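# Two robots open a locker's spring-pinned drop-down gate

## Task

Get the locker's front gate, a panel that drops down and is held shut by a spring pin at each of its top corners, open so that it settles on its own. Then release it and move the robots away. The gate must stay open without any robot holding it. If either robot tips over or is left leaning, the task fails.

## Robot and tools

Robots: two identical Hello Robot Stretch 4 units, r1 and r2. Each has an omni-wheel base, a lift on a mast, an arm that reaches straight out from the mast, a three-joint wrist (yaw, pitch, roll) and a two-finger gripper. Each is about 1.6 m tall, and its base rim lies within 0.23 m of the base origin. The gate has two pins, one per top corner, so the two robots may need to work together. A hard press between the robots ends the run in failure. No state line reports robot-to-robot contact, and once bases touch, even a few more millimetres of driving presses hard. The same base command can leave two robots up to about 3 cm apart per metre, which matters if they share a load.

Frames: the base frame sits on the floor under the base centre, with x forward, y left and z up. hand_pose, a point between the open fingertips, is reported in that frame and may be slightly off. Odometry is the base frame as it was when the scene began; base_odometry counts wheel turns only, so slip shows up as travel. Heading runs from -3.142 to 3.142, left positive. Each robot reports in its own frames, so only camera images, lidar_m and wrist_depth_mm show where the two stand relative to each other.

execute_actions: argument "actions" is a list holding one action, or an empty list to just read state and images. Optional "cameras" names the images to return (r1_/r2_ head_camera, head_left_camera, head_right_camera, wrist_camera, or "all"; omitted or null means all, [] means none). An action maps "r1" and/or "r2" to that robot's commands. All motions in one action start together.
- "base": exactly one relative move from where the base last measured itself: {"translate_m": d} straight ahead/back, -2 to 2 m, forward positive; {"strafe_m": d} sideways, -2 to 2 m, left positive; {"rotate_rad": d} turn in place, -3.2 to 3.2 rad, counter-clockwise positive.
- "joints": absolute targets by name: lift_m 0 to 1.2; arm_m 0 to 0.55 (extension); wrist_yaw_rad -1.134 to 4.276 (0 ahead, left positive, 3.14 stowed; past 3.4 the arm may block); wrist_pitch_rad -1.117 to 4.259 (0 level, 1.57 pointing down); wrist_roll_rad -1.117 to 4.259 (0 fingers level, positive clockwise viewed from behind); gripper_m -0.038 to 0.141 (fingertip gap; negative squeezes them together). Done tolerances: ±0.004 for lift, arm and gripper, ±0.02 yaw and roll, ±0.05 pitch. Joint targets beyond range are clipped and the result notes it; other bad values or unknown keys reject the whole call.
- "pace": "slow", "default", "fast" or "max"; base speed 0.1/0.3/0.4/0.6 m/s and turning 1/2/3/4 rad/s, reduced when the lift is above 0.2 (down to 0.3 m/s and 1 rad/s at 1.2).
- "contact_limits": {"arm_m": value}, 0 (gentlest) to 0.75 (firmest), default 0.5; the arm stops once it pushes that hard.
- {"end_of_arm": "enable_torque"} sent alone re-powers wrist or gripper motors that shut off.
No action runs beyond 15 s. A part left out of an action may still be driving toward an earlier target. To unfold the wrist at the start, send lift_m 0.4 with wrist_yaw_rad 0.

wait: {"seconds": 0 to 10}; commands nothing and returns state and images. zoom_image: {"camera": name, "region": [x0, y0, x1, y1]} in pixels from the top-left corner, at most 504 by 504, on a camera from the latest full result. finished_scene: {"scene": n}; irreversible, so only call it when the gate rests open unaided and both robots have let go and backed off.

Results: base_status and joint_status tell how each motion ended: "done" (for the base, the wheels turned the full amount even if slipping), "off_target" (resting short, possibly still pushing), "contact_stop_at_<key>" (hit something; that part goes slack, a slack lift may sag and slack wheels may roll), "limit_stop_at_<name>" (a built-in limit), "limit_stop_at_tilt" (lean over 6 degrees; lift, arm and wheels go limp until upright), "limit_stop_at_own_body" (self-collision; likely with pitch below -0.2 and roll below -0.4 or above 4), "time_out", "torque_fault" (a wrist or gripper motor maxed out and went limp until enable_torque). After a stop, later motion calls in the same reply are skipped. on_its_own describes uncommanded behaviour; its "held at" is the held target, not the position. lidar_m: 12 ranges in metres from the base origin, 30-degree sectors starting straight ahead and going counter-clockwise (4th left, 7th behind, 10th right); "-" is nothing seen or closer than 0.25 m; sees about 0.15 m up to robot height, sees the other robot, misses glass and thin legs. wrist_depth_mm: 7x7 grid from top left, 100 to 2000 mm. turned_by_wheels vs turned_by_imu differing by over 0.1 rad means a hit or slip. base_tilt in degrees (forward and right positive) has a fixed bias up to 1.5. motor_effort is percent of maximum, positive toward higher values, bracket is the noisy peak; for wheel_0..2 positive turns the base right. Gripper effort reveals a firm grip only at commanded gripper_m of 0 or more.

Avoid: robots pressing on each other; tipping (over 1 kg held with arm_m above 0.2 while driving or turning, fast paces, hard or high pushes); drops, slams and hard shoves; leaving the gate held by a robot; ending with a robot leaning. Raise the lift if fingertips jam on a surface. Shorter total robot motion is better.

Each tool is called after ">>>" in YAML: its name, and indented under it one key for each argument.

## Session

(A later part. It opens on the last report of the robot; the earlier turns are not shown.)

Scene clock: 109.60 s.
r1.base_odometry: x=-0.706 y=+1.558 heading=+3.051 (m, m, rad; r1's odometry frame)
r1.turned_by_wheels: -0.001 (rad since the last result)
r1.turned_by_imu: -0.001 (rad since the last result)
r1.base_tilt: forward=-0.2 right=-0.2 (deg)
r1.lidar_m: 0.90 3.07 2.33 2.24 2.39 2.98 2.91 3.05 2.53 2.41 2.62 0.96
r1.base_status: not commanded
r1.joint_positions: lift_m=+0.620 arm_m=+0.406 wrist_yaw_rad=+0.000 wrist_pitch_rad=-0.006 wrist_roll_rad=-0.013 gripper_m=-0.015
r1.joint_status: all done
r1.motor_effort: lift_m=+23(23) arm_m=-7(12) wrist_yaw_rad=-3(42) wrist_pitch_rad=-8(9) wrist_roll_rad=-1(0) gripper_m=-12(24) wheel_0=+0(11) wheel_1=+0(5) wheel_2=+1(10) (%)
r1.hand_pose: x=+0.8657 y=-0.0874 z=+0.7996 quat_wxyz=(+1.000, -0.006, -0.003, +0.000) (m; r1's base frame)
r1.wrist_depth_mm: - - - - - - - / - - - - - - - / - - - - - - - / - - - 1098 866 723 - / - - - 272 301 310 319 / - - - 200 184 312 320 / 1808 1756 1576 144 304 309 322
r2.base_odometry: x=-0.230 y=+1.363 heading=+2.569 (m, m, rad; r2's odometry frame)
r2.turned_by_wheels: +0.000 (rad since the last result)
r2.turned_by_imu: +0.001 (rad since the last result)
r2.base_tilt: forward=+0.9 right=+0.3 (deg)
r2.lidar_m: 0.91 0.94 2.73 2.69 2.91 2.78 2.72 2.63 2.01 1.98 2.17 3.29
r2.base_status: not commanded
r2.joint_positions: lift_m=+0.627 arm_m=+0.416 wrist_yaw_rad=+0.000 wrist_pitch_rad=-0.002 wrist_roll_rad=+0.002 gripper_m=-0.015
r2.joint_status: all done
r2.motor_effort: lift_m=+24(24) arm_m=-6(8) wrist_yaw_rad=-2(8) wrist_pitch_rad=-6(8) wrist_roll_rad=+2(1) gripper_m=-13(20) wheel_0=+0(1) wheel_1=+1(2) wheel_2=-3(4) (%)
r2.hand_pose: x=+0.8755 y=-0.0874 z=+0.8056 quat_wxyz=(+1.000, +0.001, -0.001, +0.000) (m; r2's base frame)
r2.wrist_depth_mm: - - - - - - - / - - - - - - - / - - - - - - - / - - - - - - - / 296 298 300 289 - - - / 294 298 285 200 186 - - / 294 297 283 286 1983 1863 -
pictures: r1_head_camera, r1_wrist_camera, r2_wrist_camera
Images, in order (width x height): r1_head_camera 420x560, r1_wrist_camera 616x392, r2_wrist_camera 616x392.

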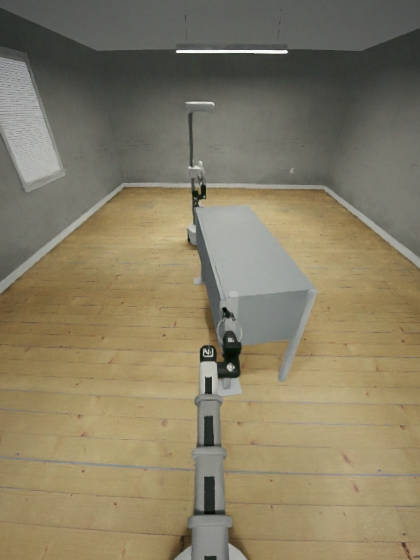

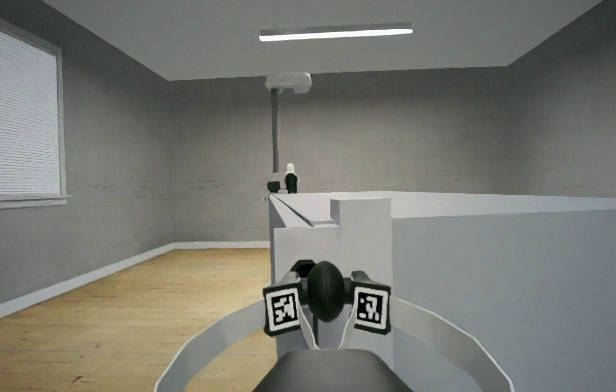

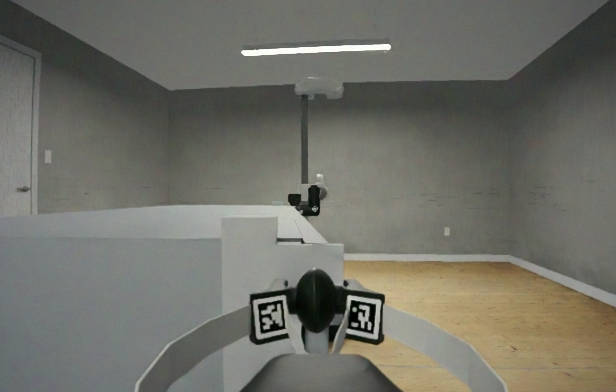

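>>> execute_actions:
  actions:
    - {"r1":{"joints":{"gripper_m":0.04},"base":{"strafe_m":0.014}},"r2":{"joints":{"gripper_m":0.04,"lift_m":0.62}}}
  cameras: []

>>> execute_actions:
  actions:
    - {"r1":{"joints":{"arm_m":0.48},"contact_limits":{"arm_m":0.15},"pace":"slow"},"r2":{"joints":{"arm_m":0.49},"contact_limits":{"arm_m":0.15},"pace":"slow"}}
  cameras: ["r1_wrist_camera","r2_wrist_camera"]

Scene clock: 119.00 s.
r1.base_odometry: x=-0.707 y=+1.544 heading=+3.051 (m, m, rad; r1's odometry frame)
r1.turned_by_wheels: +0.000 (rad since the last result)
r1.turned_by_imu: +0.000 (rad since the last result)
r1.base_tilt: forward=-0.3 right=-0.1 (deg)
r1.lidar_m: 0.90 3.09 2.33 2.25 2.37 2.99 2.93 3.06 2.56 2.45 2.64 0.97
r1.base_status: done
r1.joint_positions: lift_m=+0.620 arm_m=+0.406 wrist_yaw_rad=-0.007 wrist_pitch_rad=-0.006 wrist_roll_rad=-0.013 gripper_m=+0.040
r1.joint_status: all done
r1.on_its_own: wrist_yaw_rad is at rest, and its effort (+18) is outside its rest range (-13 to +13)
r1.motor_effort: lift_m=+23(23) arm_m=-6(7) wrist_yaw_rad=+18(18) wrist_pitch_rad=-8(8) wrist_roll_rad=+0(0) gripper_m=-1(10) wheel_0=-1(5) wheel_1=-1(2) wheel_2=-3(0) (%)
r1.hand_pose: x=+0.8648 y=-0.0893 z=+0.7996 quat_wxyz=(+1.000, -0.006, -0.003, -0.003) (m; r1's base frame)
r1.wrist_depth_mm: - - - - - - - / - - - - - - - / - - - - - - - / - - - 1118 878 723 - / - - - 276 283 312 322 / - - - 205 195 312 324 / 1756 1808 1618 137 307 312 325
r2.base_odometry: x=-0.230 y=+1.363 heading=+2.569 (m, m, rad; r2's odometry frame)
r2.turned_by_wheels: +0.000 (rad since the last result)
r2.turned_by_imu: +0.001 (rad since the last result)
r2.base_tilt: forward=+1.0 right=+0.2 (deg)
r2.lidar_m: 0.89 0.96 2.73 2.70 2.91 2.77 2.72 2.62 2.01 1.98 2.21 3.29
r2.base_status: not commanded
r2.joint_positions: lift_m=+0.620 arm_m=+0.416 wrist_yaw_rad=+0.000 wrist_pitch_rad=-0.002 wrist_roll_rad=+0.002 gripper_m=+0.040
r2.joint_status: all done
r2.motor_effort: lift_m=+16(21) arm_m=-6(6) wrist_yaw_rad=-2(2) wrist_pitch_rad=-7(7) wrist_roll_rad=+1(1) gripper_m=-4(12) wheel_0=+0(0) wheel_1=+1(1) wheel_2=-3(2) (%)
r2.hand_pose: x=+0.8755 y=-0.0874 z=+0.7992 quat_wxyz=(+1.000, +0.001, -0.001, +0.000) (m; r2's base frame)
r2.wrist_depth_mm: - - - - - - - / - - - - - - - / - - - - - - - / - - - - - - - / 294 298 301 287 - - - / 294 298 199 286 193 - - / 294 297 285 140 - 1863 -
pictures: none
No camera images: the call's "cameras" was empty. Leave "cameras" out to get every camera's image.

Scene clock: 120.53 s.
r1.base_odometry: x=-0.707 y=+1.544 heading=+3.051 (m, m, rad; r1's odometry frame)
r1.turned_by_wheels: +0.000 (rad since the last result)
r1.turned_by_imu: +0.000 (rad since the last result)
r1.base_tilt: forward=-0.3 right=+0.0 (deg)
r1.lidar_m: 0.92 3.02 2.31 2.23 2.40 2.98 2.90 3.07 2.56 2.47 2.63 0.96
r1.base_status: not commanded
r1.joint_positions: lift_m=+0.620 arm_m=+0.412 wrist_yaw_rad=-0.007 wrist_pitch_rad=-0.006 wrist_roll_rad=-0.013 gripper_m=+0.040
r1.joint_status: arm_m contact_stop (moved +0.006 of +0.074)
r1.on_its_own: arm_m is slack since a contact_stop (your +0.480 is given up); wrist_yaw_rad is at rest, and its effort (+20) is outside its rest range (-13 to +13)
r1.motor_effort: lift_m=+23(23) arm_m=+0(14) wrist_yaw_rad=+20(19) wrist_pitch_rad=-7(8) wrist_roll_rad=+0(0) gripper_m=+1(3) wheel_0=+3(3) wheel_1=+3(3) wheel_2=-7(7) (%)
r1.contact_limits: arm_m 0.15
r1.hand_pose: x=+0.8706 y=-0.0895 z=+0.7997 quat_wxyz=(+1.000, -0.006, -0.003, -0.004) (m; r1's base frame)
r1.wrist_depth_mm: - - - - - - - / - - - - - - - / - - - - - - - / - - - 1138 854 715 - / - - - 270 278 307 317 / - - - 202 195 307 317 / 1808 1808 1661 137 301 306 317
r2.base_odometry: x=-0.230 y=+1.363 heading=+2.569 (m, m, rad; r2's odometry frame)
r2.turned_by_wheels: +0.000 (rad since the last result)
r2.turned_by_imu: +0.000 (rad since the last result)
r2.base_tilt: forward=+0.9 right=+0.3 (deg)
r2.lidar_m: 0.91 0.93 2.71 2.69 2.92 2.78 2.73 2.64 2.01 1.98 2.19 3.31
r2.base_status: not commanded
r2.joint_positions: lift_m=+0.620 arm_m=+0.464 wrist_yaw_rad=-0.003 wrist_pitch_rad=-0.002 wrist_roll_rad=+0.002 gripper_m=+0.040
r2.joint_status: arm_m contact_stop (moved +0.048 of +0.074)
r2.on_its_own: arm_m is slack since a contact_stop (your +0.490 is given up)
r2.motor_effort: lift_m=+16(17) arm_m=+0(12) wrist_yaw_rad=+8(10) wrist_pitch_rad=-6(6) wrist_roll_rad=+3(2) gripper_m=-4(4) wheel_0=+1(0) wheel_1=+1(1) wheel_2=-4(4) (%)
r2.contact_limits: arm_m 0.15
r2.hand_pose: x=+0.9235 y=-0.0883 z=+0.7992 quat_wxyz=(+1.000, +0.001, -0.001, -0.001) (m; r2's base frame)
r2.wrist_depth_mm: - - - - - - - / - - - - - - - / - - - - - - - / - - - - - - - / 248 251 237 241 - - - / 248 251 189 238 193 - - / 247 249 237 143 1983 1863 1983
pictures: r1_wrist_camera, r2_wrist_camera
Images, in order (width x height): r1_wrist_camera 616x392, r2_wrist_camera 616x392.

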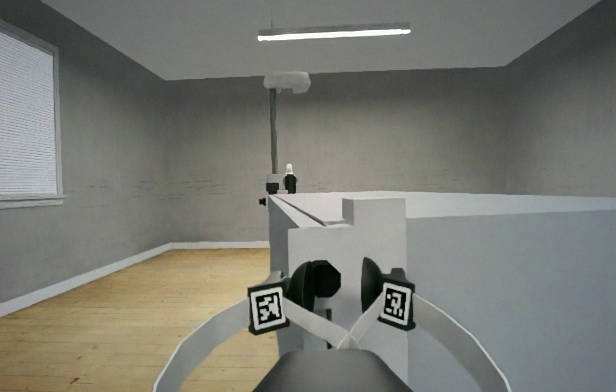

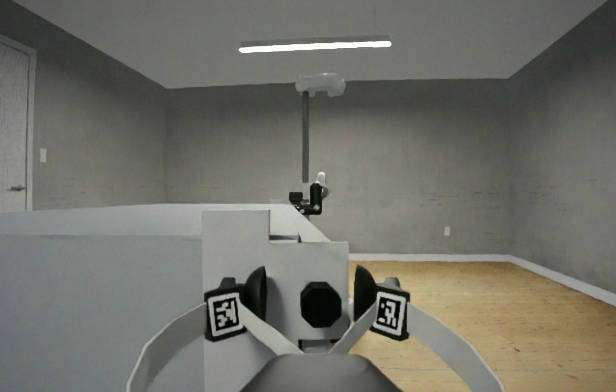

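>>> execute_actions:
  actions:
    - {"r1":{"joints":{"arm_m":0.39,"gripper_m":0.05},"base":{"strafe_m":0.012}},"r2":{"joints":{"arm_m":0.46},"base":{"strafe_m":-0.005}}}
  cameras: ["r1_wrist_camera"]

>>> execute_actions:
  actions:
    - {"r1":{"joints":{"arm_m":0.48},"contact_limits":{"arm_m":0.15},"pace":"slow"},"r2":{"joints":{"gripper_m":-0.03}}}
  cameras: ["r1_wrist_camera","r2_wrist_camera"]

Scene clock: 127.93 s.
r1.base_odometry: x=-0.708 y=+1.532 heading=+3.051 (m, m, rad; r1's odometry frame)
r1.turned_by_wheels: +0.000 (rad since the last result)
r1.turned_by_imu: +0.000 (rad since the last result)
r1.base_tilt: forward=-0.2 right=-0.1 (deg)
r1.lidar_m: 0.91 3.05 2.29 2.22 2.39 2.98 2.88 3.04 2.58 2.45 2.65 0.95
r1.base_status: done
r1.joint_positions: lift_m=+0.620 arm_m=+0.391 wrist_yaw_rad=+0.000 wrist_pitch_rad=-0.006 wrist_roll_rad=-0.013 gripper_m=+0.050
r1.joint_status: all done
r1.motor_effort: lift_m=+23(23) arm_m=-7(6) wrist_yaw_rad=+0(19) wrist_pitch_rad=-7(7) wrist_roll_rad=+0(0) gripper_m=-2(3) wheel_0=+1(9) wheel_1=+1(5) wheel_2=+1(2) (%)
r1.hand_pose: x=+0.8506 y=-0.0875 z=+0.7997 quat_wxyz=(+1.000, -0.006, -0.003, +0.000) (m; r1's base frame)
r1.wrist_depth_mm: - - - - - - - / - - - - - - - / - - - - - - - / - - - 1255 878 750 - / - - - 387 294 324 334 / - - 198 310 195 325 334 / 1756 1808 1661 135 298 322 336
r2.base_odometry: x=-0.228 y=+1.367 heading=+2.570 (m, m, rad; r2's odometry frame)
r2.turned_by_wheels: +0.001 (rad since the last result)
r2.turned_by_imu: +0.002 (rad since the last result)
r2.base_tilt: forward=+1.0 right=+0.3 (deg)
r2.lidar_m: 0.89 0.94 2.74 2.70 2.93 2.81 2.72 2.61 2.02 1.98 2.18 3.27
r2.base_status: done
r2.joint_positions: lift_m=+0.620 arm_m=+0.461 wrist_yaw_rad=+0.001 wrist_pitch_rad=-0.002 wrist_roll_rad=+0.002 gripper_m=+0.040
r2.joint_status: all done
r2.motor_effort: lift_m=+16(17) arm_m=-4(7) wrist_yaw_rad=-3(8) wrist_pitch_rad=-6(6) wrist_roll_rad=+2(1) gripper_m=-4(3) wheel_0=+3(10) wheel_1=+3(8) wheel_2=+0(3) (%)
r2.hand_pose: x=+0.9201 y=-0.0872 z=+0.7992 quat_wxyz=(+1.000, +0.001, -0.001, +0.000) (m; r2's base frame)
r2.wrist_depth_mm: - - - - - - - / - - - - - - - / - - - - - - - / - - - - - - - / 253 255 241 244 - - - / 252 255 192 242 193 - - / 252 254 240 141 - 1808 -
pictures: r1_wrist_camera
Images, in order (width x height): r1_wrist_camera 616x392.

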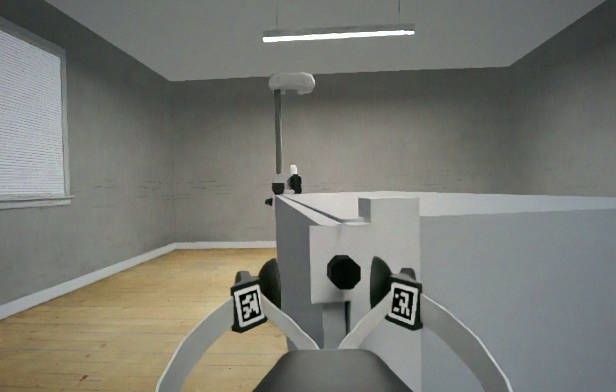

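Scene clock: 129.53 s.
r1.base_odometry: x=-0.708 y=+1.532 heading=+3.051 (m, m, rad; r1's odometry frame)
r1.turned_by_wheels: -0.001 (rad since the last result)
r1.turned_by_imu: -0.001 (rad since the last result)
r1.base_tilt: forward=-0.4 right=-0.1 (deg)
r1.lidar_m: 0.89 3.03 2.27 2.22 2.37 2.97 2.91 3.06 2.57 2.48 2.64 0.97
r1.base_status: not commanded
r1.joint_positions: lift_m=+0.620 arm_m=+0.449 wrist_yaw_rad=-0.011 wrist_pitch_rad=-0.006 wrist_roll_rad=-0.013 gripper_m=+0.050
r1.joint_status: arm_m contact_stop (moved +0.057 of +0.089)
r1.on_its_own: arm_m is slack since a contact_stop (your +0.480 is given up); wrist_yaw_rad is at rest, and its effort (+29) is outside its rest range (-13 to +13)
r1.motor_effort: lift_m=+23(23) arm_m=+0(19) wrist_yaw_rad=+29(40) wrist_pitch_rad=-6(7) wrist_roll_rad=-1(0) gripper_m=+0(1) wheel_0=+2(2) wheel_1=+2(2) wheel_2=-8(9) (%)
r1.contact_limits: arm_m 0.15
r1.hand_pose: x=+0.9070 y=-0.0905 z=+0.7997 quat_wxyz=(+1.000, -0.006, -0.003, -0.005) (m; r1's base frame)
r1.wrist_depth_mm: - - - - - - - / - - - - - - - / - - - - - - - / - - - 1182 878 732 - / - - - 235 239 268 274 / - - 198 232 189 267 277 / 1756 1756 1708 138 242 267 276
r2.base_odometry: x=-0.228 y=+1.367 heading=+2.569 (m, m, rad; r2's odometry frame)
r2.turned_by_wheels: +0.000 (rad since the last result)
r2.turned_by_imu: +0.000 (rad since the last result)
r2.base_tilt: forward=+1.0 right=+0.2 (deg)
r2.lidar_m: 0.91 0.94 2.75 2.70 2.95 2.79 2.72 2.62 2.02 1.97 2.19 3.30
r2.base_status: not commanded
r2.joint_positions: lift_m=+0.620 arm_m=+0.461 wrist_yaw_rad=+0.005 wrist_pitch_rad=-0.002 wrist_roll_rad=+0.002 gripper_m=-0.029
r2.joint_status: all done
r2.on_its_own: wrist_yaw_rad is at rest, and its effort (-16) is outside its rest range (-13 to +13)
r2.motor_effort: lift_m=+17(16) arm_m=-3(4) wrist_yaw_rad=-16(20) wrist_pitch_rad=-8(8) wrist_roll_rad=+2(1) gripper_m=-23(26) wheel_0=+2(4) wheel_1=-1(4) wheel_2=+0(0) (%)
r2.hand_pose: x=+0.9205 y=-0.0859 z=+0.7991 quat_wxyz=(+1.000, +0.001, -0.001, +0.003) (m; r2's base frame)
r2.wrist_depth_mm: - - - - - - - / - - - - - - - / - - - - - - - / - - - - - - - / 252 254 240 243 - - - / 251 253 182 201 183 - - / 252 253 239 241 1983 148 -
pictures: r1_wrist_camera, r2_wrist_camera
Images, in order (width x height): r1_wrist_camera 616x392, r2_wrist_camera 616x392.

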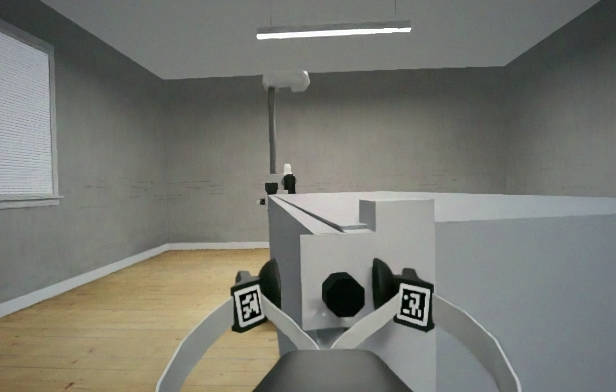

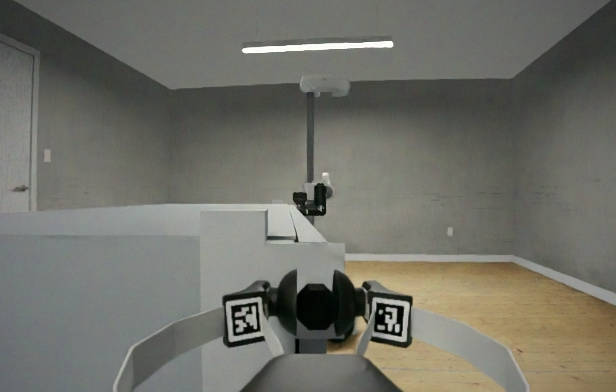

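>>> execute_actions:
  actions:
    - {"r1":{"joints":{"arm_m":0.44,"gripper_m":0.036},"base":{"strafe_m":-0.007}}}
  cameras: []

>>> execute_actions:
  actions:
    - {"r1":{"joints":{"arm_m":0.48},"contact_limits":{"arm_m":0.2},"pace":"slow"}}
  cameras: ["r1_wrist_camera"]

Scene clock: 137.87 s.
r1.base_odometry: x=-0.707 y=+1.539 heading=+3.050 (m, m, rad; r1's odometry frame)
r1.turned_by_wheels: +0.000 (rad since the last result)
r1.turned_by_imu: +0.000 (rad since the last result)
r1.base_tilt: forward=-0.1 right=+0.1 (deg)
r1.lidar_m: 0.90 3.03 2.27 2.24 2.40 3.00 2.92 3.05 2.57 2.47 2.64 0.97
r1.base_status: done
r1.joint_positions: lift_m=+0.620 arm_m=+0.441 wrist_yaw_rad=-0.001 wrist_pitch_rad=-0.006 wrist_roll_rad=-0.013 gripper_m=+0.036
r1.joint_status: all done
r1.motor_effort: lift_m=+23(23) arm_m=-7(11) wrist_yaw_rad=+0(29) wrist_pitch_rad=-7(7) wrist_roll_rad=-1(0) gripper_m=-3(3) wheel_0=-1(8) wheel_1=+0(1) wheel_2=+0(8) (%)
r1.hand_pose: x=+0.9005 y=-0.0876 z=+0.7997 quat_wxyz=(+1.000, -0.006, -0.003, +0.000) (m; r1's base frame)
r1.wrist_depth_mm: - - - - - - - / - - - - - - - / - - - - - - - / - - - 1182 891 741 - / - - - 241 245 272 279 / - - - 212 193 273 279 / 1808 1756 1661 135 247 272 282
r2.base_odometry: x=-0.228 y=+1.367 heading=+2.569 (m, m, rad; r2's odometry frame)
r2.turned_by_wheels: +0.000 (rad since the last result)
r2.turned_by_imu: +0.001 (rad since the last result)
r2.base_tilt: forward=+1.0 right=+0.3 (deg)
r2.lidar_m: 0.91 0.94 2.72 2.67 2.92 2.79 2.74 2.61 2.04 1.98 2.20 3.30
r2.base_status: not commanded
r2.joint_positions: lift_m=+0.620 arm_m=+0.461 wrist_yaw_rad=+0.005 wrist_pitch_rad=-0.002 wrist_roll_rad=+0.002 gripper_m=-0.029
r2.joint_status: not commanded
r2.on_its_own: wrist_yaw_rad is at rest, and its effort (-16) is outside its rest range (-13 to +13)
r2.motor_effort: lift_m=+16(17) arm_m=-3(3) wrist_yaw_rad=-16(16) wrist_pitch_rad=-7(7) wrist_roll_rad=+2(2) gripper_m=-23(25) wheel_0=+2(2) wheel_1=-1(1) wheel_2=+1(0) (%)
r2.hand_pose: x=+0.9205 y=-0.0859 z=+0.7991 quat_wxyz=(+1.000, +0.001, -0.001, +0.003) (m; r2's base frame)
r2.wrist_depth_mm: - - - - - - - / - - - - - - - / - - - - - - - / - - - - - - - / 252 256 240 243 - - - / 251 255 182 202 183 - - / 251 253 238 242 1983 148 -
pictures: none
No camera images: the call's "cameras" was empty. Leave "cameras" out to get every camera's image.

Scene clock: 138.90 s.
r1.base_odometry: x=-0.707 y=+1.539 heading=+3.050 (m, m, rad; r1's odometry frame)
r1.turned_by_wheels: -0.001 (rad since the last result)
r1.turned_by_imu: -0.001 (rad since the last result)
r1.base_tilt: forward=-0.3 right=-0.1 (deg)
r1.lidar_m: 0.92 3.03 2.29 2.25 2.38 2.99 2.91 3.03 2.55 2.47 2.63 0.99
r1.base_status: not commanded
r1.joint_positions: lift_m=+0.620 arm_m=+0.450 wrist_yaw_rad=-0.010 wrist_pitch_rad=-0.006 wrist_roll_rad=-0.013 gripper_m=+0.036
r1.joint_status: arm_m contact_stop (moved +0.009 of +0.039)
r1.on_its_own: arm_m is slack since a contact_stop (your +0.480 is given up); wrist_yaw_rad is at rest, and its effort (+29) is outside its rest range (-13 to +13)
r1.motor_effort: lift_m=+23(23) arm_m=+0(17) wrist_yaw_rad=+29(41) wrist_pitch_rad=-6(7) wrist_roll_rad=+0(0) gripper_m=-3(3) wheel_0=+0(1) wheel_1=+0(0) wheel_2=-8(9) (%)
r1.contact_limits: arm_m 0.2
r1.hand_pose: x=+0.9085 y=-0.0904 z=+0.7998 quat_wxyz=(+1.000, -0.006, -0.003, -0.005) (m; r1's base frame)
r1.wrist_depth_mm: - - - - - - - / - - - - - - - / - - - - - - - / - - - 1098 878 732 - / - - - 233 238 267 274 / - - - 211 190 268 276 / 1808 1808 1661 140 241 266 276
r2.base_odometry: x=-0.228 y=+1.367 heading=+2.569 (m, m, rad; r2's odometry frame)
r2.turned_by_wheels: +0.000 (rad since the last result)
r2.turned_by_imu: +0.000 (rad since the last result)
r2.base_tilt: forward=+1.0 right=+0.3 (deg)
r2.lidar_m: 0.91 0.93 2.75 2.71 2.91 2.80 2.74 2.61 2.04 1.98 2.18 3.28
r2.base_status: not commanded
r2.joint_positions: lift_m=+0.620 arm_m=+0.461 wrist_yaw_rad=+0.005 wrist_pitch_rad=-0.002 wrist_roll_rad=+0.002 gripper_m=-0.029
r2.joint_status: not commanded
r2.on_its_own: wrist_yaw_rad is at rest, and its effort (-16) is outside its rest range (-13 to +13)
r2.motor_effort: lift_m=+17(17) arm_m=-4(3) wrist_yaw_rad=-16(16) wrist_pitch_rad=-7(8) wrist_roll_rad=+1(1) gripper_m=-23(22) wheel_0=+2(2) wheel_1=-1(1) wheel_2=+1(0) (%)
r2.hand_pose: x=+0.9205 y=-0.0859 z=+0.7991 quat_wxyz=(+1.000, +0.001, -0.001, +0.003) (m; r2's base frame)
r2.wrist_depth_mm: - - - - - - - / - - - - - - - / - - - - - - - / - - - - - - - / 252 254 240 243 - - - / 251 254 182 201 183 - - / 251 253 238 241 1983 148 -
pictures: r1_wrist_camera
Images, in order (width x height): r1_wrist_camera 616x392.

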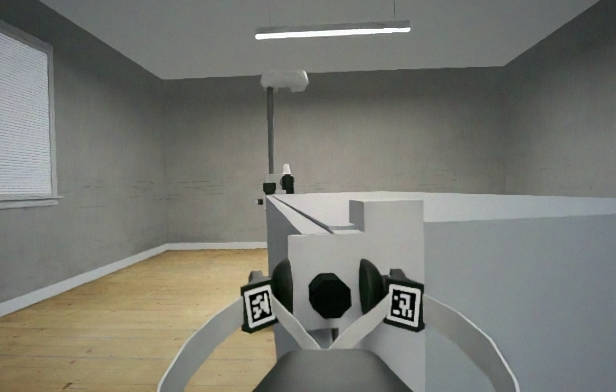

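>>> execute_actions:
  actions:
    - {"r1":{"joints":{"arm_m":0.462,"gripper_m":-0.03},"contact_limits":{"arm_m":0.35}}}
  cameras: ["r1_wrist_camera"]

Scene clock: 143.53 s.
r1.base_odometry: x=-0.707 y=+1.539 heading=+3.051 (m, m, rad; r1's odometry frame)
r1.turned_by_wheels: +0.001 (rad since the last result)
r1.turned_by_imu: +0.001 (rad since the last result)
r1.base_tilt: forward=-0.3 right=-0.1 (deg)
r1.lidar_m: 0.89 3.05 2.31 2.21 2.39 2.99 2.91 3.05 2.55 2.47 2.62 0.96
r1.base_status: not commanded
r1.joint_positions: lift_m=+0.620 arm_m=+0.461 wrist_yaw_rad=+0.000 wrist_pitch_rad=-0.006 wrist_roll_rad=-0.013 gripper_m=-0.029
r1.joint_status: all done
r1.motor_effort: lift_m=+23(23) arm_m=+6(16) wrist_yaw_rad=-2(38) wrist_pitch_rad=-8(8) wrist_roll_rad=+0(1) gripper_m=-31(32) wheel_0=+2(4) wheel_1=+0(3) wheel_2=+1(10) (%)
r1.contact_limits: arm_m 0.35
r1.hand_pose: x=+0.9203 y=-0.0874 z=+0.7996 quat_wxyz=(+1.000, -0.006, -0.003, +0.000) (m; r1's base frame)
r1.wrist_depth_mm: - - - - - - - / - - - - - - - / - - - - - - - / - - - 1160 878 732 - / - - - 220 224 250 256 / - - 182 200 190 249 258 / 1756 1576 1708 144 227 253 193
r2.base_odometry: x=-0.228 y=+1.367 heading=+2.569 (m, m, rad; r2's odometry frame)
r2.turned_by_wheels: +0.000 (rad since the last result)
r2.turned_by_imu: +0.001 (rad since the last result)
r2.base_tilt: forward=+1.0 right=+0.3 (deg)
r2.lidar_m: 0.89 0.95 2.73 2.70 2.93 2.77 2.72 2.59 2.02 1.98 2.21 3.29
r2.base_status: not commanded
r2.joint_positions: lift_m=+0.620 arm_m=+0.461 wrist_yaw_rad=+0.005 wrist_pitch_rad=-0.002 wrist_roll_rad=+0.002 gripper_m=-0.029
r2.joint_status: not commanded
r2.on_its_own: wrist_yaw_rad is at rest, and its effort (-16) is outside its rest range (-13 to +13)
r2.motor_effort: lift_m=+17(17) arm_m=-3(4) wrist_yaw_rad=-16(16) wrist_pitch_rad=-7(7) wrist_roll_rad=+1(2) gripper_m=-24(24) wheel_0=+2(2) wheel_1=-1(1) wheel_2=+1(1) (%)
r2.hand_pose: x=+0.9205 y=-0.0859 z=+0.7991 quat_wxyz=(+1.000, +0.001, -0.001, +0.003) (m; r2's base frame)
r2.wrist_depth_mm: - - - - - - - / - - - - - - - / - - - - - - - / - - - - - - - / 252 254 240 244 - - - / 251 255 182 200 183 - - / 251 252 238 241 - 147 1983
pictures: r1_wrist_camera
Images, in order (width x height): r1_wrist_camera 616x392.

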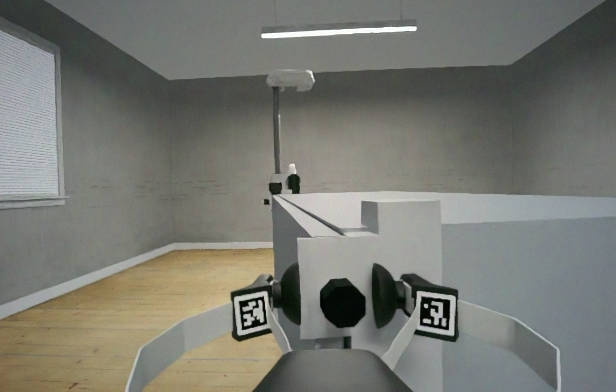

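>>> execute_actions:
  actions:
    - {"r1":{"joints":{"arm_m":0.452},"pace":"slow"}}
  cameras: ["r1_wrist_camera"]

Scene clock: 148.57 s.
r1.base_odometry: x=-0.708 y=+1.539 heading=+3.051 (m, m, rad; r1's odometry frame)
r1.turned_by_wheels: +0.000 (rad since the last result)
r1.turned_by_imu: +0.000 (rad since the last result)
r1.base_tilt: forward=-0.1 right=-0.1 (deg)
r1.lidar_m: 0.90 3.04 2.28 2.23 2.36 2.97 2.90 3.07 2.56 2.47 2.63 0.99
r1.base_status: not commanded
r1.joint_positions: lift_m=+0.620 arm_m=+0.455 wrist_yaw_rad=+0.009 wrist_pitch_rad=-0.005 wrist_roll_rad=-0.013 gripper_m=-0.029
r1.joint_status: all done
r1.on_its_own: wrist_yaw_rad is at rest, and its effort (-25) is outside its rest range (-13 to +13)
r1.motor_effort: lift_m=+23(23) arm_m=-15(15) wrist_yaw_rad=-25(27) wrist_pitch_rad=-10(11) wrist_roll_rad=-1(0) gripper_m=-31(33) wheel_0=-5(5) wheel_1=-3(3) wheel_2=+8(8) (%)
r1.hand_pose: x=+0.9148 y=-0.0849 z=+0.7994 quat_wxyz=(+1.000, -0.006, -0.003, +0.004) (m; r1's base frame)
r1.wrist_depth_mm: - - - - - - - / - - - - - - - / - - - - - - - / - - - 1160 878 732 - / - - - 224 229 253 260 / - - 182 203 182 253 260 / 1808 1661 1756 151 230 254 262
r2.base_odometry: x=-0.228 y=+1.367 heading=+2.569 (m, m, rad; r2's odometry frame)
r2.turned_by_wheels: +0.000 (rad since the last result)
r2.turned_by_imu: +0.001 (rad since the last result)
r2.base_tilt: forward=+1.0 right=+0.3 (deg)
r2.lidar_m: 0.89 0.94 2.75 2.69 2.89 2.76 2.73 2.60 2.03 1.98 2.20 3.26
r2.base_status: not commanded
r2.joint_positions: lift_m=+0.620 arm_m=+0.461 wrist_yaw_rad=+0.005 wrist_pitch_rad=-0.002 wrist_roll_rad=+0.002 gripper_m=-0.029
r2.joint_status: not commanded
r2.on_its_own: wrist_yaw_rad is at rest, and its effort (-16) is outside its rest range (-13 to +13)
r2.motor_effort: lift_m=+17(17) arm_m=-4(4) wrist_yaw_rad=-16(16) wrist_pitch_rad=-7(7) wrist_roll_rad=+2(1) gripper_m=-23(24) wheel_0=+2(2) wheel_1=-1(1) wheel_2=+1(0) (%)
r2.hand_pose: x=+0.9205 y=-0.0859 z=+0.7991 quat_wxyz=(+1.000, +0.001, -0.001, +0.003) (m; r2's base frame)
r2.wrist_depth_mm: - - - - - - - / - - - - - - - / - - - - - - - / - - - - - - - / 253 254 240 243 - - - / 252 254 182 202 183 - - / 251 252 239 241 - 147 1983
pictures: r1_wrist_camera
Images, in order (width x height): r1_wrist_camera 616x392.

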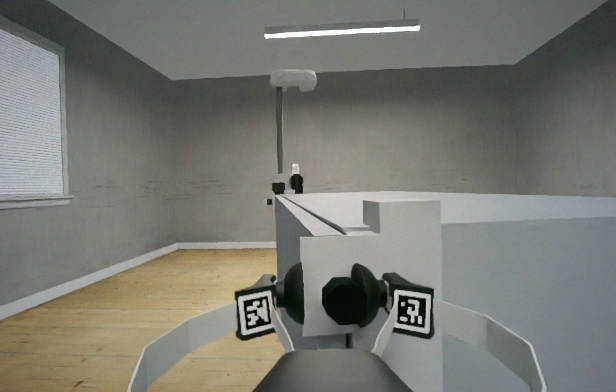

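>>> execute_actions:
  actions:
    - {"r1":{"joints":{"arm_m":0.42,"gripper_m":0.03},"base":{"strafe_m":-0.006}}}
  cameras: ["r1_wrist_camera"]

>>> execute_actions:
  actions:
    - {"r1":{"joints":{"arm_m":0.464},"contact_limits":{"arm_m":0.25},"pace":"slow"}}
  cameras: ["r1_wrist_camera"]

Scene clock: 155.90 s.
r1.base_odometry: x=-0.707 y=+1.545 heading=+3.051 (m, m, rad; r1's odometry frame)
r1.turned_by_wheels: +0.000 (rad since the last result)
r1.turned_by_imu: +0.000 (rad since the last result)
r1.base_tilt: forward=-0.3 right=-0.1 (deg)
r1.lidar_m: 0.89 3.06 2.32 2.24 2.40 2.99 2.93 3.06 2.55 2.46 2.63 0.97
r1.base_status: done
r1.joint_positions: lift_m=+0.620 arm_m=+0.421 wrist_yaw_rad=+0.000 wrist_pitch_rad=-0.006 wrist_roll_rad=-0.013 gripper_m=+0.030
r1.joint_status: all done
r1.motor_effort: lift_m=+23(23) arm_m=-7(20) wrist_yaw_rad=-2(37) wrist_pitch_rad=-8(11) wrist_roll_rad=-1(0) gripper_m=-6(33) wheel_0=+0(5) wheel_1=+0(9) wheel_2=+1(11) (%)
r1.hand_pose: x=+0.8805 y=-0.0875 z=+0.7996 quat_wxyz=(+1.000, -0.006, -0.003, +0.000) (m; r1's base frame)
r1.wrist_depth_mm: - - - - - - - / - - - - - - - / - - - - - - - / - - - 1255 878 732 - / - - - 260 265 294 301 / - - - 221 191 294 301 / 1756 1808 1618 138 268 293 303
r2.base_odometry: x=-0.228 y=+1.367 heading=+2.569 (m, m, rad; r2's odometry frame)
r2.turned_by_wheels: +0.000 (rad since the last result)
r2.turned_by_imu: +0.001 (rad since the last result)
r2.base_tilt: forward=+1.0 right=+0.3 (deg)
r2.lidar_m: 0.91 0.93 2.74 2.70 2.90 2.78 2.74 2.60 2.01 1.97 2.20 3.30
r2.base_status: not commanded
r2.joint_positions: lift_m=+0.620 arm_m=+0.461 wrist_yaw_rad=+0.005 wrist_pitch_rad=-0.002 wrist_roll_rad=+0.002 gripper_m=-0.029
r2.joint_status: not commanded
r2.on_its_own: wrist_yaw_rad is at rest, and its effort (-16) is outside its rest range (-13 to +13)
r2.motor_effort: lift_m=+16(17) arm_m=-4(4) wrist_yaw_rad=-16(16) wrist_pitch_rad=-7(7) wrist_roll_rad=+1(2) gripper_m=-25(24) wheel_0=+2(2) wheel_1=-1(1) wheel_2=+1(0) (%)
r2.hand_pose: x=+0.9205 y=-0.0859 z=+0.7991 quat_wxyz=(+1.000, +0.001, -0.001, +0.003) (m; r2's base frame)
r2.wrist_depth_mm: - - - - - - - / - - - - - - - / - - - - - - - / - - - - - - - / 252 255 240 243 - - - / 251 254 182 201 183 - - / 252 252 237 241 1983 148 1983
pictures: r1_wrist_camera
Images, in order (width x height): r1_wrist_camera 616x392.

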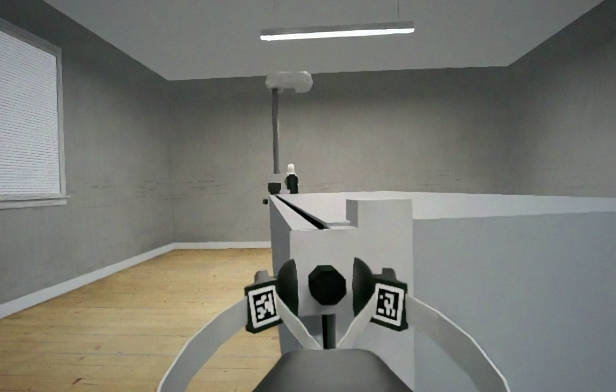

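Scene clock: 157.10 s.
r1.base_odometry: x=-0.707 y=+1.545 heading=+3.051 (m, m, rad; r1's odometry frame)
r1.turned_by_wheels: +0.000 (rad since the last result)
r1.turned_by_imu: +0.000 (rad since the last result)
r1.base_tilt: forward=-0.3 right=+0.0 (deg)
r1.lidar_m: 0.90 3.03 2.33 2.26 2.38 2.96 2.93 3.02 2.54 2.45 2.61 0.99
r1.base_status: not commanded
r1.joint_positions: lift_m=+0.620 arm_m=+0.441 wrist_yaw_rad=-0.003 wrist_pitch_rad=-0.006 wrist_roll_rad=-0.013 gripper_m=+0.030
r1.joint_status: arm_m contact_stop (moved +0.020 of +0.043)
r1.on_its_own: arm_m is slack since a contact_stop (your +0.464 is given up)
r1.motor_effort: lift_m=+23(23) arm_m=+0(13) wrist_yaw_rad=+7(22) wrist_pitch_rad=-6(8) wrist_roll_rad=-1(0) gripper_m=-4(4) wheel_0=+6(6) wheel_1=+3(5) wheel_2=-4(8) (%)
r1.contact_limits: arm_m 0.25
r1.hand_pose: x=+0.9000 y=-0.0882 z=+0.7998 quat_wxyz=(+1.000, -0.006, -0.003, -0.001) (m; r1's base frame)
r1.wrist_depth_mm: - - - - - - - / - - - - - - - / - - - - - - - / - - - 1138 866 732 - / - - - 241 246 274 281 / - - 193 210 191 274 282 / 1756 1756 1708 137 249 273 282
r2.base_odometry: x=-0.228 y=+1.367 heading=+2.569 (m, m, rad; r2's odometry frame)
r2.turned_by_wheels: +0.000 (rad since the last result)
r2.turned_by_imu: +0.000 (rad since the last result)
r2.base_tilt: forward=+1.0 right=+0.3 (deg)
r2.lidar_m: 0.91 0.93 2.73 2.70 2.95 2.79 2.75 2.61 2.04 1.97 2.16 3.27
r2.base_status: not commanded
r2.joint_positions: lift_m=+0.620 arm_m=+0.461 wrist_yaw_rad=+0.005 wrist_pitch_rad=-0.002 wrist_roll_rad=+0.002 gripper_m=-0.029
r2.joint_status: not commanded
r2.on_its_own: wrist_yaw_rad is at rest, and its effort (-16) is outside its rest range (-13 to +13)
r2.motor_effort: lift_m=+17(17) arm_m=-3(4) wrist_yaw_rad=-16(15) wrist_pitch_rad=-7(8) wrist_roll_rad=+2(2) gripper_m=-24(24) wheel_0=+2(2) wheel_1=-1(1) wheel_2=+0(0) (%)
r2.hand_pose: x=+0.9205 y=-0.0859 z=+0.7991 quat_wxyz=(+1.000, +0.001, -0.001, +0.003) (m; r2's base frame)
r2.wrist_depth_mm: - - - - - - - / - - - - - - - / - - - - - - - / - - - - - - - / 252 255 240 243 - - - / 251 254 182 201 183 - - / 252 252 239 241 - 148 1983
pictures: r1_wrist_camera
Images, in order (width x height): r1_wrist_camera 616x392.

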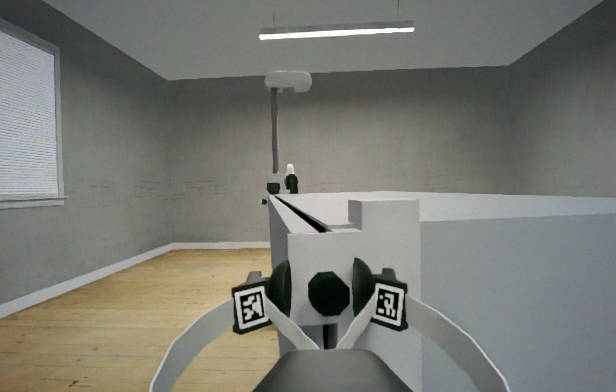

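>>> execute_actions:
  actions:
    - {"r1":{"joints":{"arm_m":0.446,"gripper_m":-0.03}}}
  cameras: ["r1_wrist_camera"]

>>> execute_actions:
  actions:
    - {"r1":{"joints":{"arm_m":0.415},"pace":"slow"},"r2":{"joints":{"arm_m":0.43},"pace":"slow"}}
  cameras: ["r1_wrist_camera","r2_wrist_camera","r1_head_camera"]

Scene clock: 162.77 s.
r1.base_odometry: x=-0.707 y=+1.545 heading=+3.051 (m, m, rad; r1's odometry frame)
r1.turned_by_wheels: +0.000 (rad since the last result)
r1.turned_by_imu: +0.000 (rad since the last result)
r1.base_tilt: forward=+0.0 right=-0.1 (deg)
r1.lidar_m: 0.89 3.07 2.33 2.25 2.38 2.98 2.91 3.04 2.56 2.47 2.62 0.96
r1.base_status: not commanded
r1.joint_positions: lift_m=+0.620 arm_m=+0.446 wrist_yaw_rad=+0.005 wrist_pitch_rad=-0.006 wrist_roll_rad=-0.013 gripper_m=-0.029
r1.joint_status: all done
r1.on_its_own: wrist_yaw_rad is at rest, and its effort (-16) is outside its rest range (-13 to +13)
r1.motor_effort: lift_m=+23(23) arm_m=+0(14) wrist_yaw_rad=-16(17) wrist_pitch_rad=-9(9) wrist_roll_rad=+0(0) gripper_m=-26(29) wheel_0=-3(5) wheel_1=-2(3) wheel_2=+4(5) (%)
r1.hand_pose: x=+0.9057 y=-0.0860 z=+0.7995 quat_wxyz=(+1.000, -0.006, -0.003, +0.003) (m; r1's base frame)
r1.wrist_depth_mm: - - - - - - - / - - - - - - - / - - - - - - - / - - - 1499 891 741 - / - - 676 235 238 265 272 / - 253 181 198 182 266 273 / 1756 229 357 134 241 265 274
r2.base_odometry: x=-0.228 y=+1.367 heading=+2.569 (m, m, rad; r2's odometry frame)
r2.turned_by_wheels: +0.000 (rad since the last result)
r2.turned_by_imu: +0.001 (rad since the last result)
r2.base_tilt: forward=+1.0 right=+0.3 (deg)
r2.lidar_m: 0.89 0.91 2.74 2.71 2.91 2.79 2.73 2.60 2.03 1.99 2.20 3.28
r2.base_status: not commanded
r2.joint_positions: lift_m=+0.620 arm_m=+0.461 wrist_yaw_rad=+0.005 wrist_pitch_rad=-0.002 wrist_roll_rad=+0.002 gripper_m=-0.029
r2.joint_status: not commanded
r2.on_its_own: wrist_yaw_rad is at rest, and its effort (-16) is outside its rest range (-13 to +13)
r2.motor_effort: lift_m=+17(17) arm_m=-4(4) wrist_yaw_rad=-16(16) wrist_pitch_rad=-7(7) wrist_roll_rad=+2(1) gripper_m=-24(25) wheel_0=+2(2) wheel_1=-1(1) wheel_2=+0(1) (%)
r2.hand_pose: x=+0.9205 y=-0.0859 z=+0.7991 quat_wxyz=(+1.000, +0.001, -0.001, +0.003) (m; r2's base frame)
r2.wrist_depth_mm: - - - - - - - / - - - - - - - / - - - - - - - / - - - - - - - / 252 255 240 243 609 - - / 252 255 182 201 183 266 - / 251 252 239 241 332 147 1983
pictures: r1_wrist_camera
Images, in order (width x height): r1_wrist_camera 616x392.

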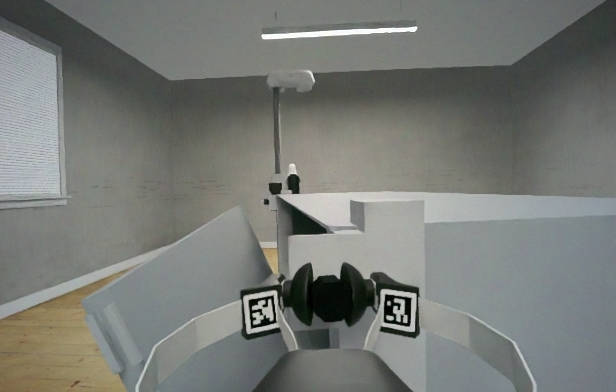

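Scene clock: 164.17 s.
r1.base_odometry: x=-0.707 y=+1.545 heading=+3.051 (m, m, rad; r1's odometry frame)
r1.turned_by_wheels: +0.000 (rad since the last result)
r1.turned_by_imu: +0.000 (rad since the last result)
r1.base_tilt: forward=-0.3 right=-0.1 (deg)
r1.lidar_m: 0.90 3.06 2.31 2.25 2.39 2.99 2.90 3.06 2.57 2.46 2.61 0.96
r1.base_status: not commanded
r1.joint_positions: lift_m=+0.620 arm_m=+0.417 wrist_yaw_rad=+0.002 wrist_pitch_rad=-0.005 wrist_roll_rad=-0.013 gripper_m=-0.029
r1.joint_status: all done
r1.motor_effort: lift_m=+23(23) arm_m=-11(17) wrist_yaw_rad=-8(18) wrist_pitch_rad=-9(9) wrist_roll_rad=-1(0) gripper_m=-26(27) wheel_0=-3(4) wheel_1=-2(2) wheel_2=+5(6) (%)
r1.hand_pose: x=+0.8764 y=-0.0868 z=+0.7995 quat_wxyz=(+1.000, -0.006, -0.003, +0.001) (m; r1's base frame)
r1.wrist_depth_mm: - - - - - - - / - - - - - - - / - - - - - - - / - - - 1537 904 741 - / - - - 265 268 297 306 / - - - 202 183 300 306 / 1808 1661 1708 140 273 296 307
r2.base_odometry: x=-0.228 y=+1.367 heading=+2.569 (m, m, rad; r2's odometry frame)
r2.turned_by_wheels: +0.000 (rad since the last result)
r2.turned_by_imu: +0.000 (rad since the last result)
r2.base_tilt: forward=+1.0 right=+0.3 (deg)
r2.lidar_m: 0.90 0.94 2.72 2.70 2.93 2.78 2.74 2.62 2.03 1.97 2.19 3.30
r2.base_status: not commanded
r2.joint_positions: lift_m=+0.620 arm_m=+0.431 wrist_yaw_rad=+0.000 wrist_pitch_rad=-0.002 wrist_roll_rad=+0.002 gripper_m=-0.030
r2.joint_status: all done
r2.motor_effort: lift_m=+16(16) arm_m=-6(10) wrist_yaw_rad=-2(16) wrist_pitch_rad=-7(7) wrist_roll_rad=+2(1) gripper_m=-15(24) wheel_0=+2(2) wheel_1=-1(1) wheel_2=+1(1) (%)
r2.hand_pose: x=+0.8905 y=-0.0873 z=+0.7991 quat_wxyz=(+1.000, +0.001, -0.001, +0.000) (m; r2's base frame)
r2.wrist_depth_mm: - - - - - - - / - - - - - - - / - - - - - - - / - - - - - - - / 281 283 271 274 - - - / 279 283 270 202 183 - - / 279 283 268 181 1863 145 -
pictures: r1_head_camera, r1_wrist_camera, r2_wrist_camera
Images, in order (width x height): r1_head_camera 420x560, r1_wrist_camera 616x392, r2_wrist_camera 616x392.

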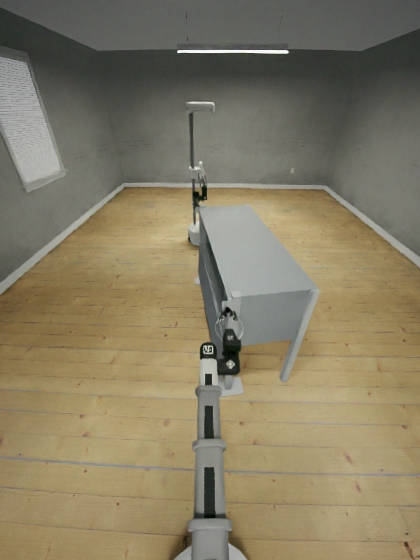

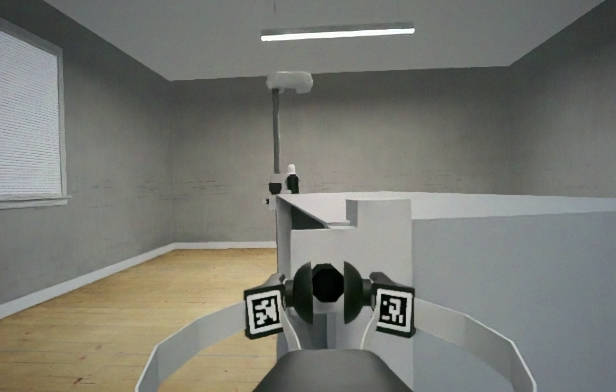

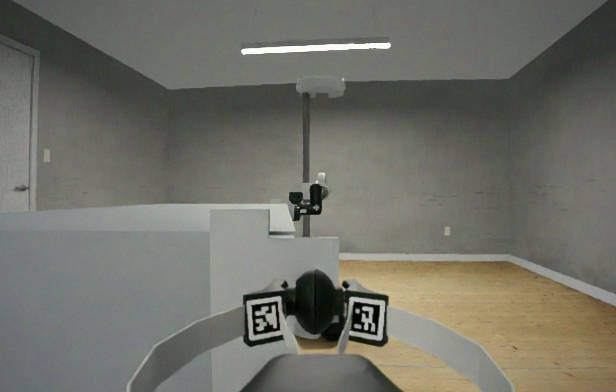

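The gate has dropped. Release and retract.

>>> execute_actions:
  actions:
    - {"r1":{"joints":{"gripper_m":0.06,"arm_m":0.1},"pace":"fast"},"r2":{"joints":{"gripper_m":0.06,"arm_m":0.1},"pace":"fast"}}
  cameras: ["r1_head_camera"]

>>> finished_scene:
  scene: 1

Scene clock: 171.03 s.
r1.base_odometry: x=-0.707 y=+1.545 heading=+3.051 (m, m, rad; r1's odometry frame)
r1.turned_by_wheels: +0.000 (rad since the last result)
r1.turned_by_imu: +0.000 (rad since the last result)
r1.base_tilt: forward=-0.2 right=-0.2 (deg)
r1.lidar_m: 0.90 3.06 2.33 2.24 2.40 2.98 2.92 3.04 2.54 2.47 2.59 0.99
r1.base_status: not commanded
r1.joint_positions: lift_m=+0.620 arm_m=+0.101 wrist_yaw_rad=+0.000 wrist_pitch_rad=-0.006 wrist_roll_rad=-0.013 gripper_m=+0.060
r1.joint_status: all done
r1.motor_effort: lift_m=+23(23) arm_m=-7(12) wrist_yaw_rad=-1(19) wrist_pitch_rad=-8(9) wrist_roll_rad=+0(0) gripper_m=-2(27) wheel_0=+1(3) wheel_1=+1(2) wheel_2=+1(6) (%)
r1.hand_pose: x=+0.5606 y=-0.0875 z=+0.7996 quat_wxyz=(+1.000, -0.006, -0.003, +0.000) (m; r1's base frame)
r1.wrist_depth_mm: - - - - - - - / - - - - - - - / - - - - - - - / - - - - 904 778 - / - - - 1618 609 634 647 / - - 216 991 193 634 647 / 1808 1756 1661 135 621 634 647
r2.base_odometry: x=-0.228 y=+1.367 heading=+2.569 (m, m, rad; r2's odometry frame)
r2.turned_by_wheels: +0.000 (rad since the last result)
r2.turned_by_imu: +0.001 (rad since the last result)
r2.base_tilt: forward=+0.9 right=+0.4 (deg)
r2.lidar_m: 0.88 0.93 2.73 2.69 2.90 2.79 2.74 2.63 2.02 1.97 2.21 3.33
r2.base_status: not commanded
r2.joint_positions: lift_m=+0.620 arm_m=+0.101 wrist_yaw_rad=+0.000 wrist_pitch_rad=-0.002 wrist_roll_rad=+0.002 gripper_m=+0.060
r2.joint_status: all done
r2.motor_effort: lift_m=+17(17) arm_m=-6(6) wrist_yaw_rad=-1(2) wrist_pitch_rad=-8(8) wrist_roll_rad=+2(2) gripper_m=-3(15) wheel_0=+2(2) wheel_1=+0(0) wheel_2=+1(1) (%)
r2.hand_pose: x=+0.5604 y=-0.0875 z=+0.7990 quat_wxyz=(+1.000, +0.001, -0.001, +0.000) (m; r2's base frame)
r2.wrist_depth_mm: - - - - - - - / - - - - - - - / - - - - - - - / - - - - - - - / 603 609 615 609 - - - / 597 609 195 - 196 - - / 597 603 615 142 1983 1863 1983
pictures: r1_head_camera
Images, in order (width x height): r1_head_camera 420x560.

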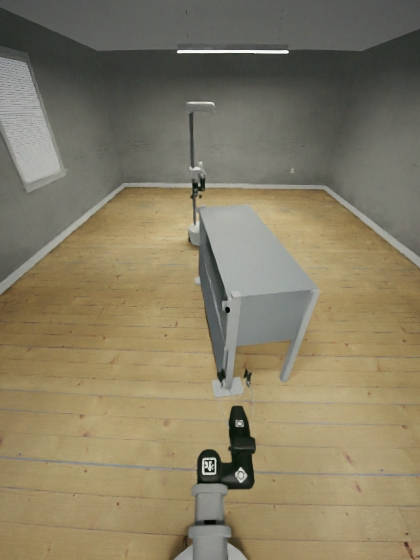

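The scene is finished: the task was done.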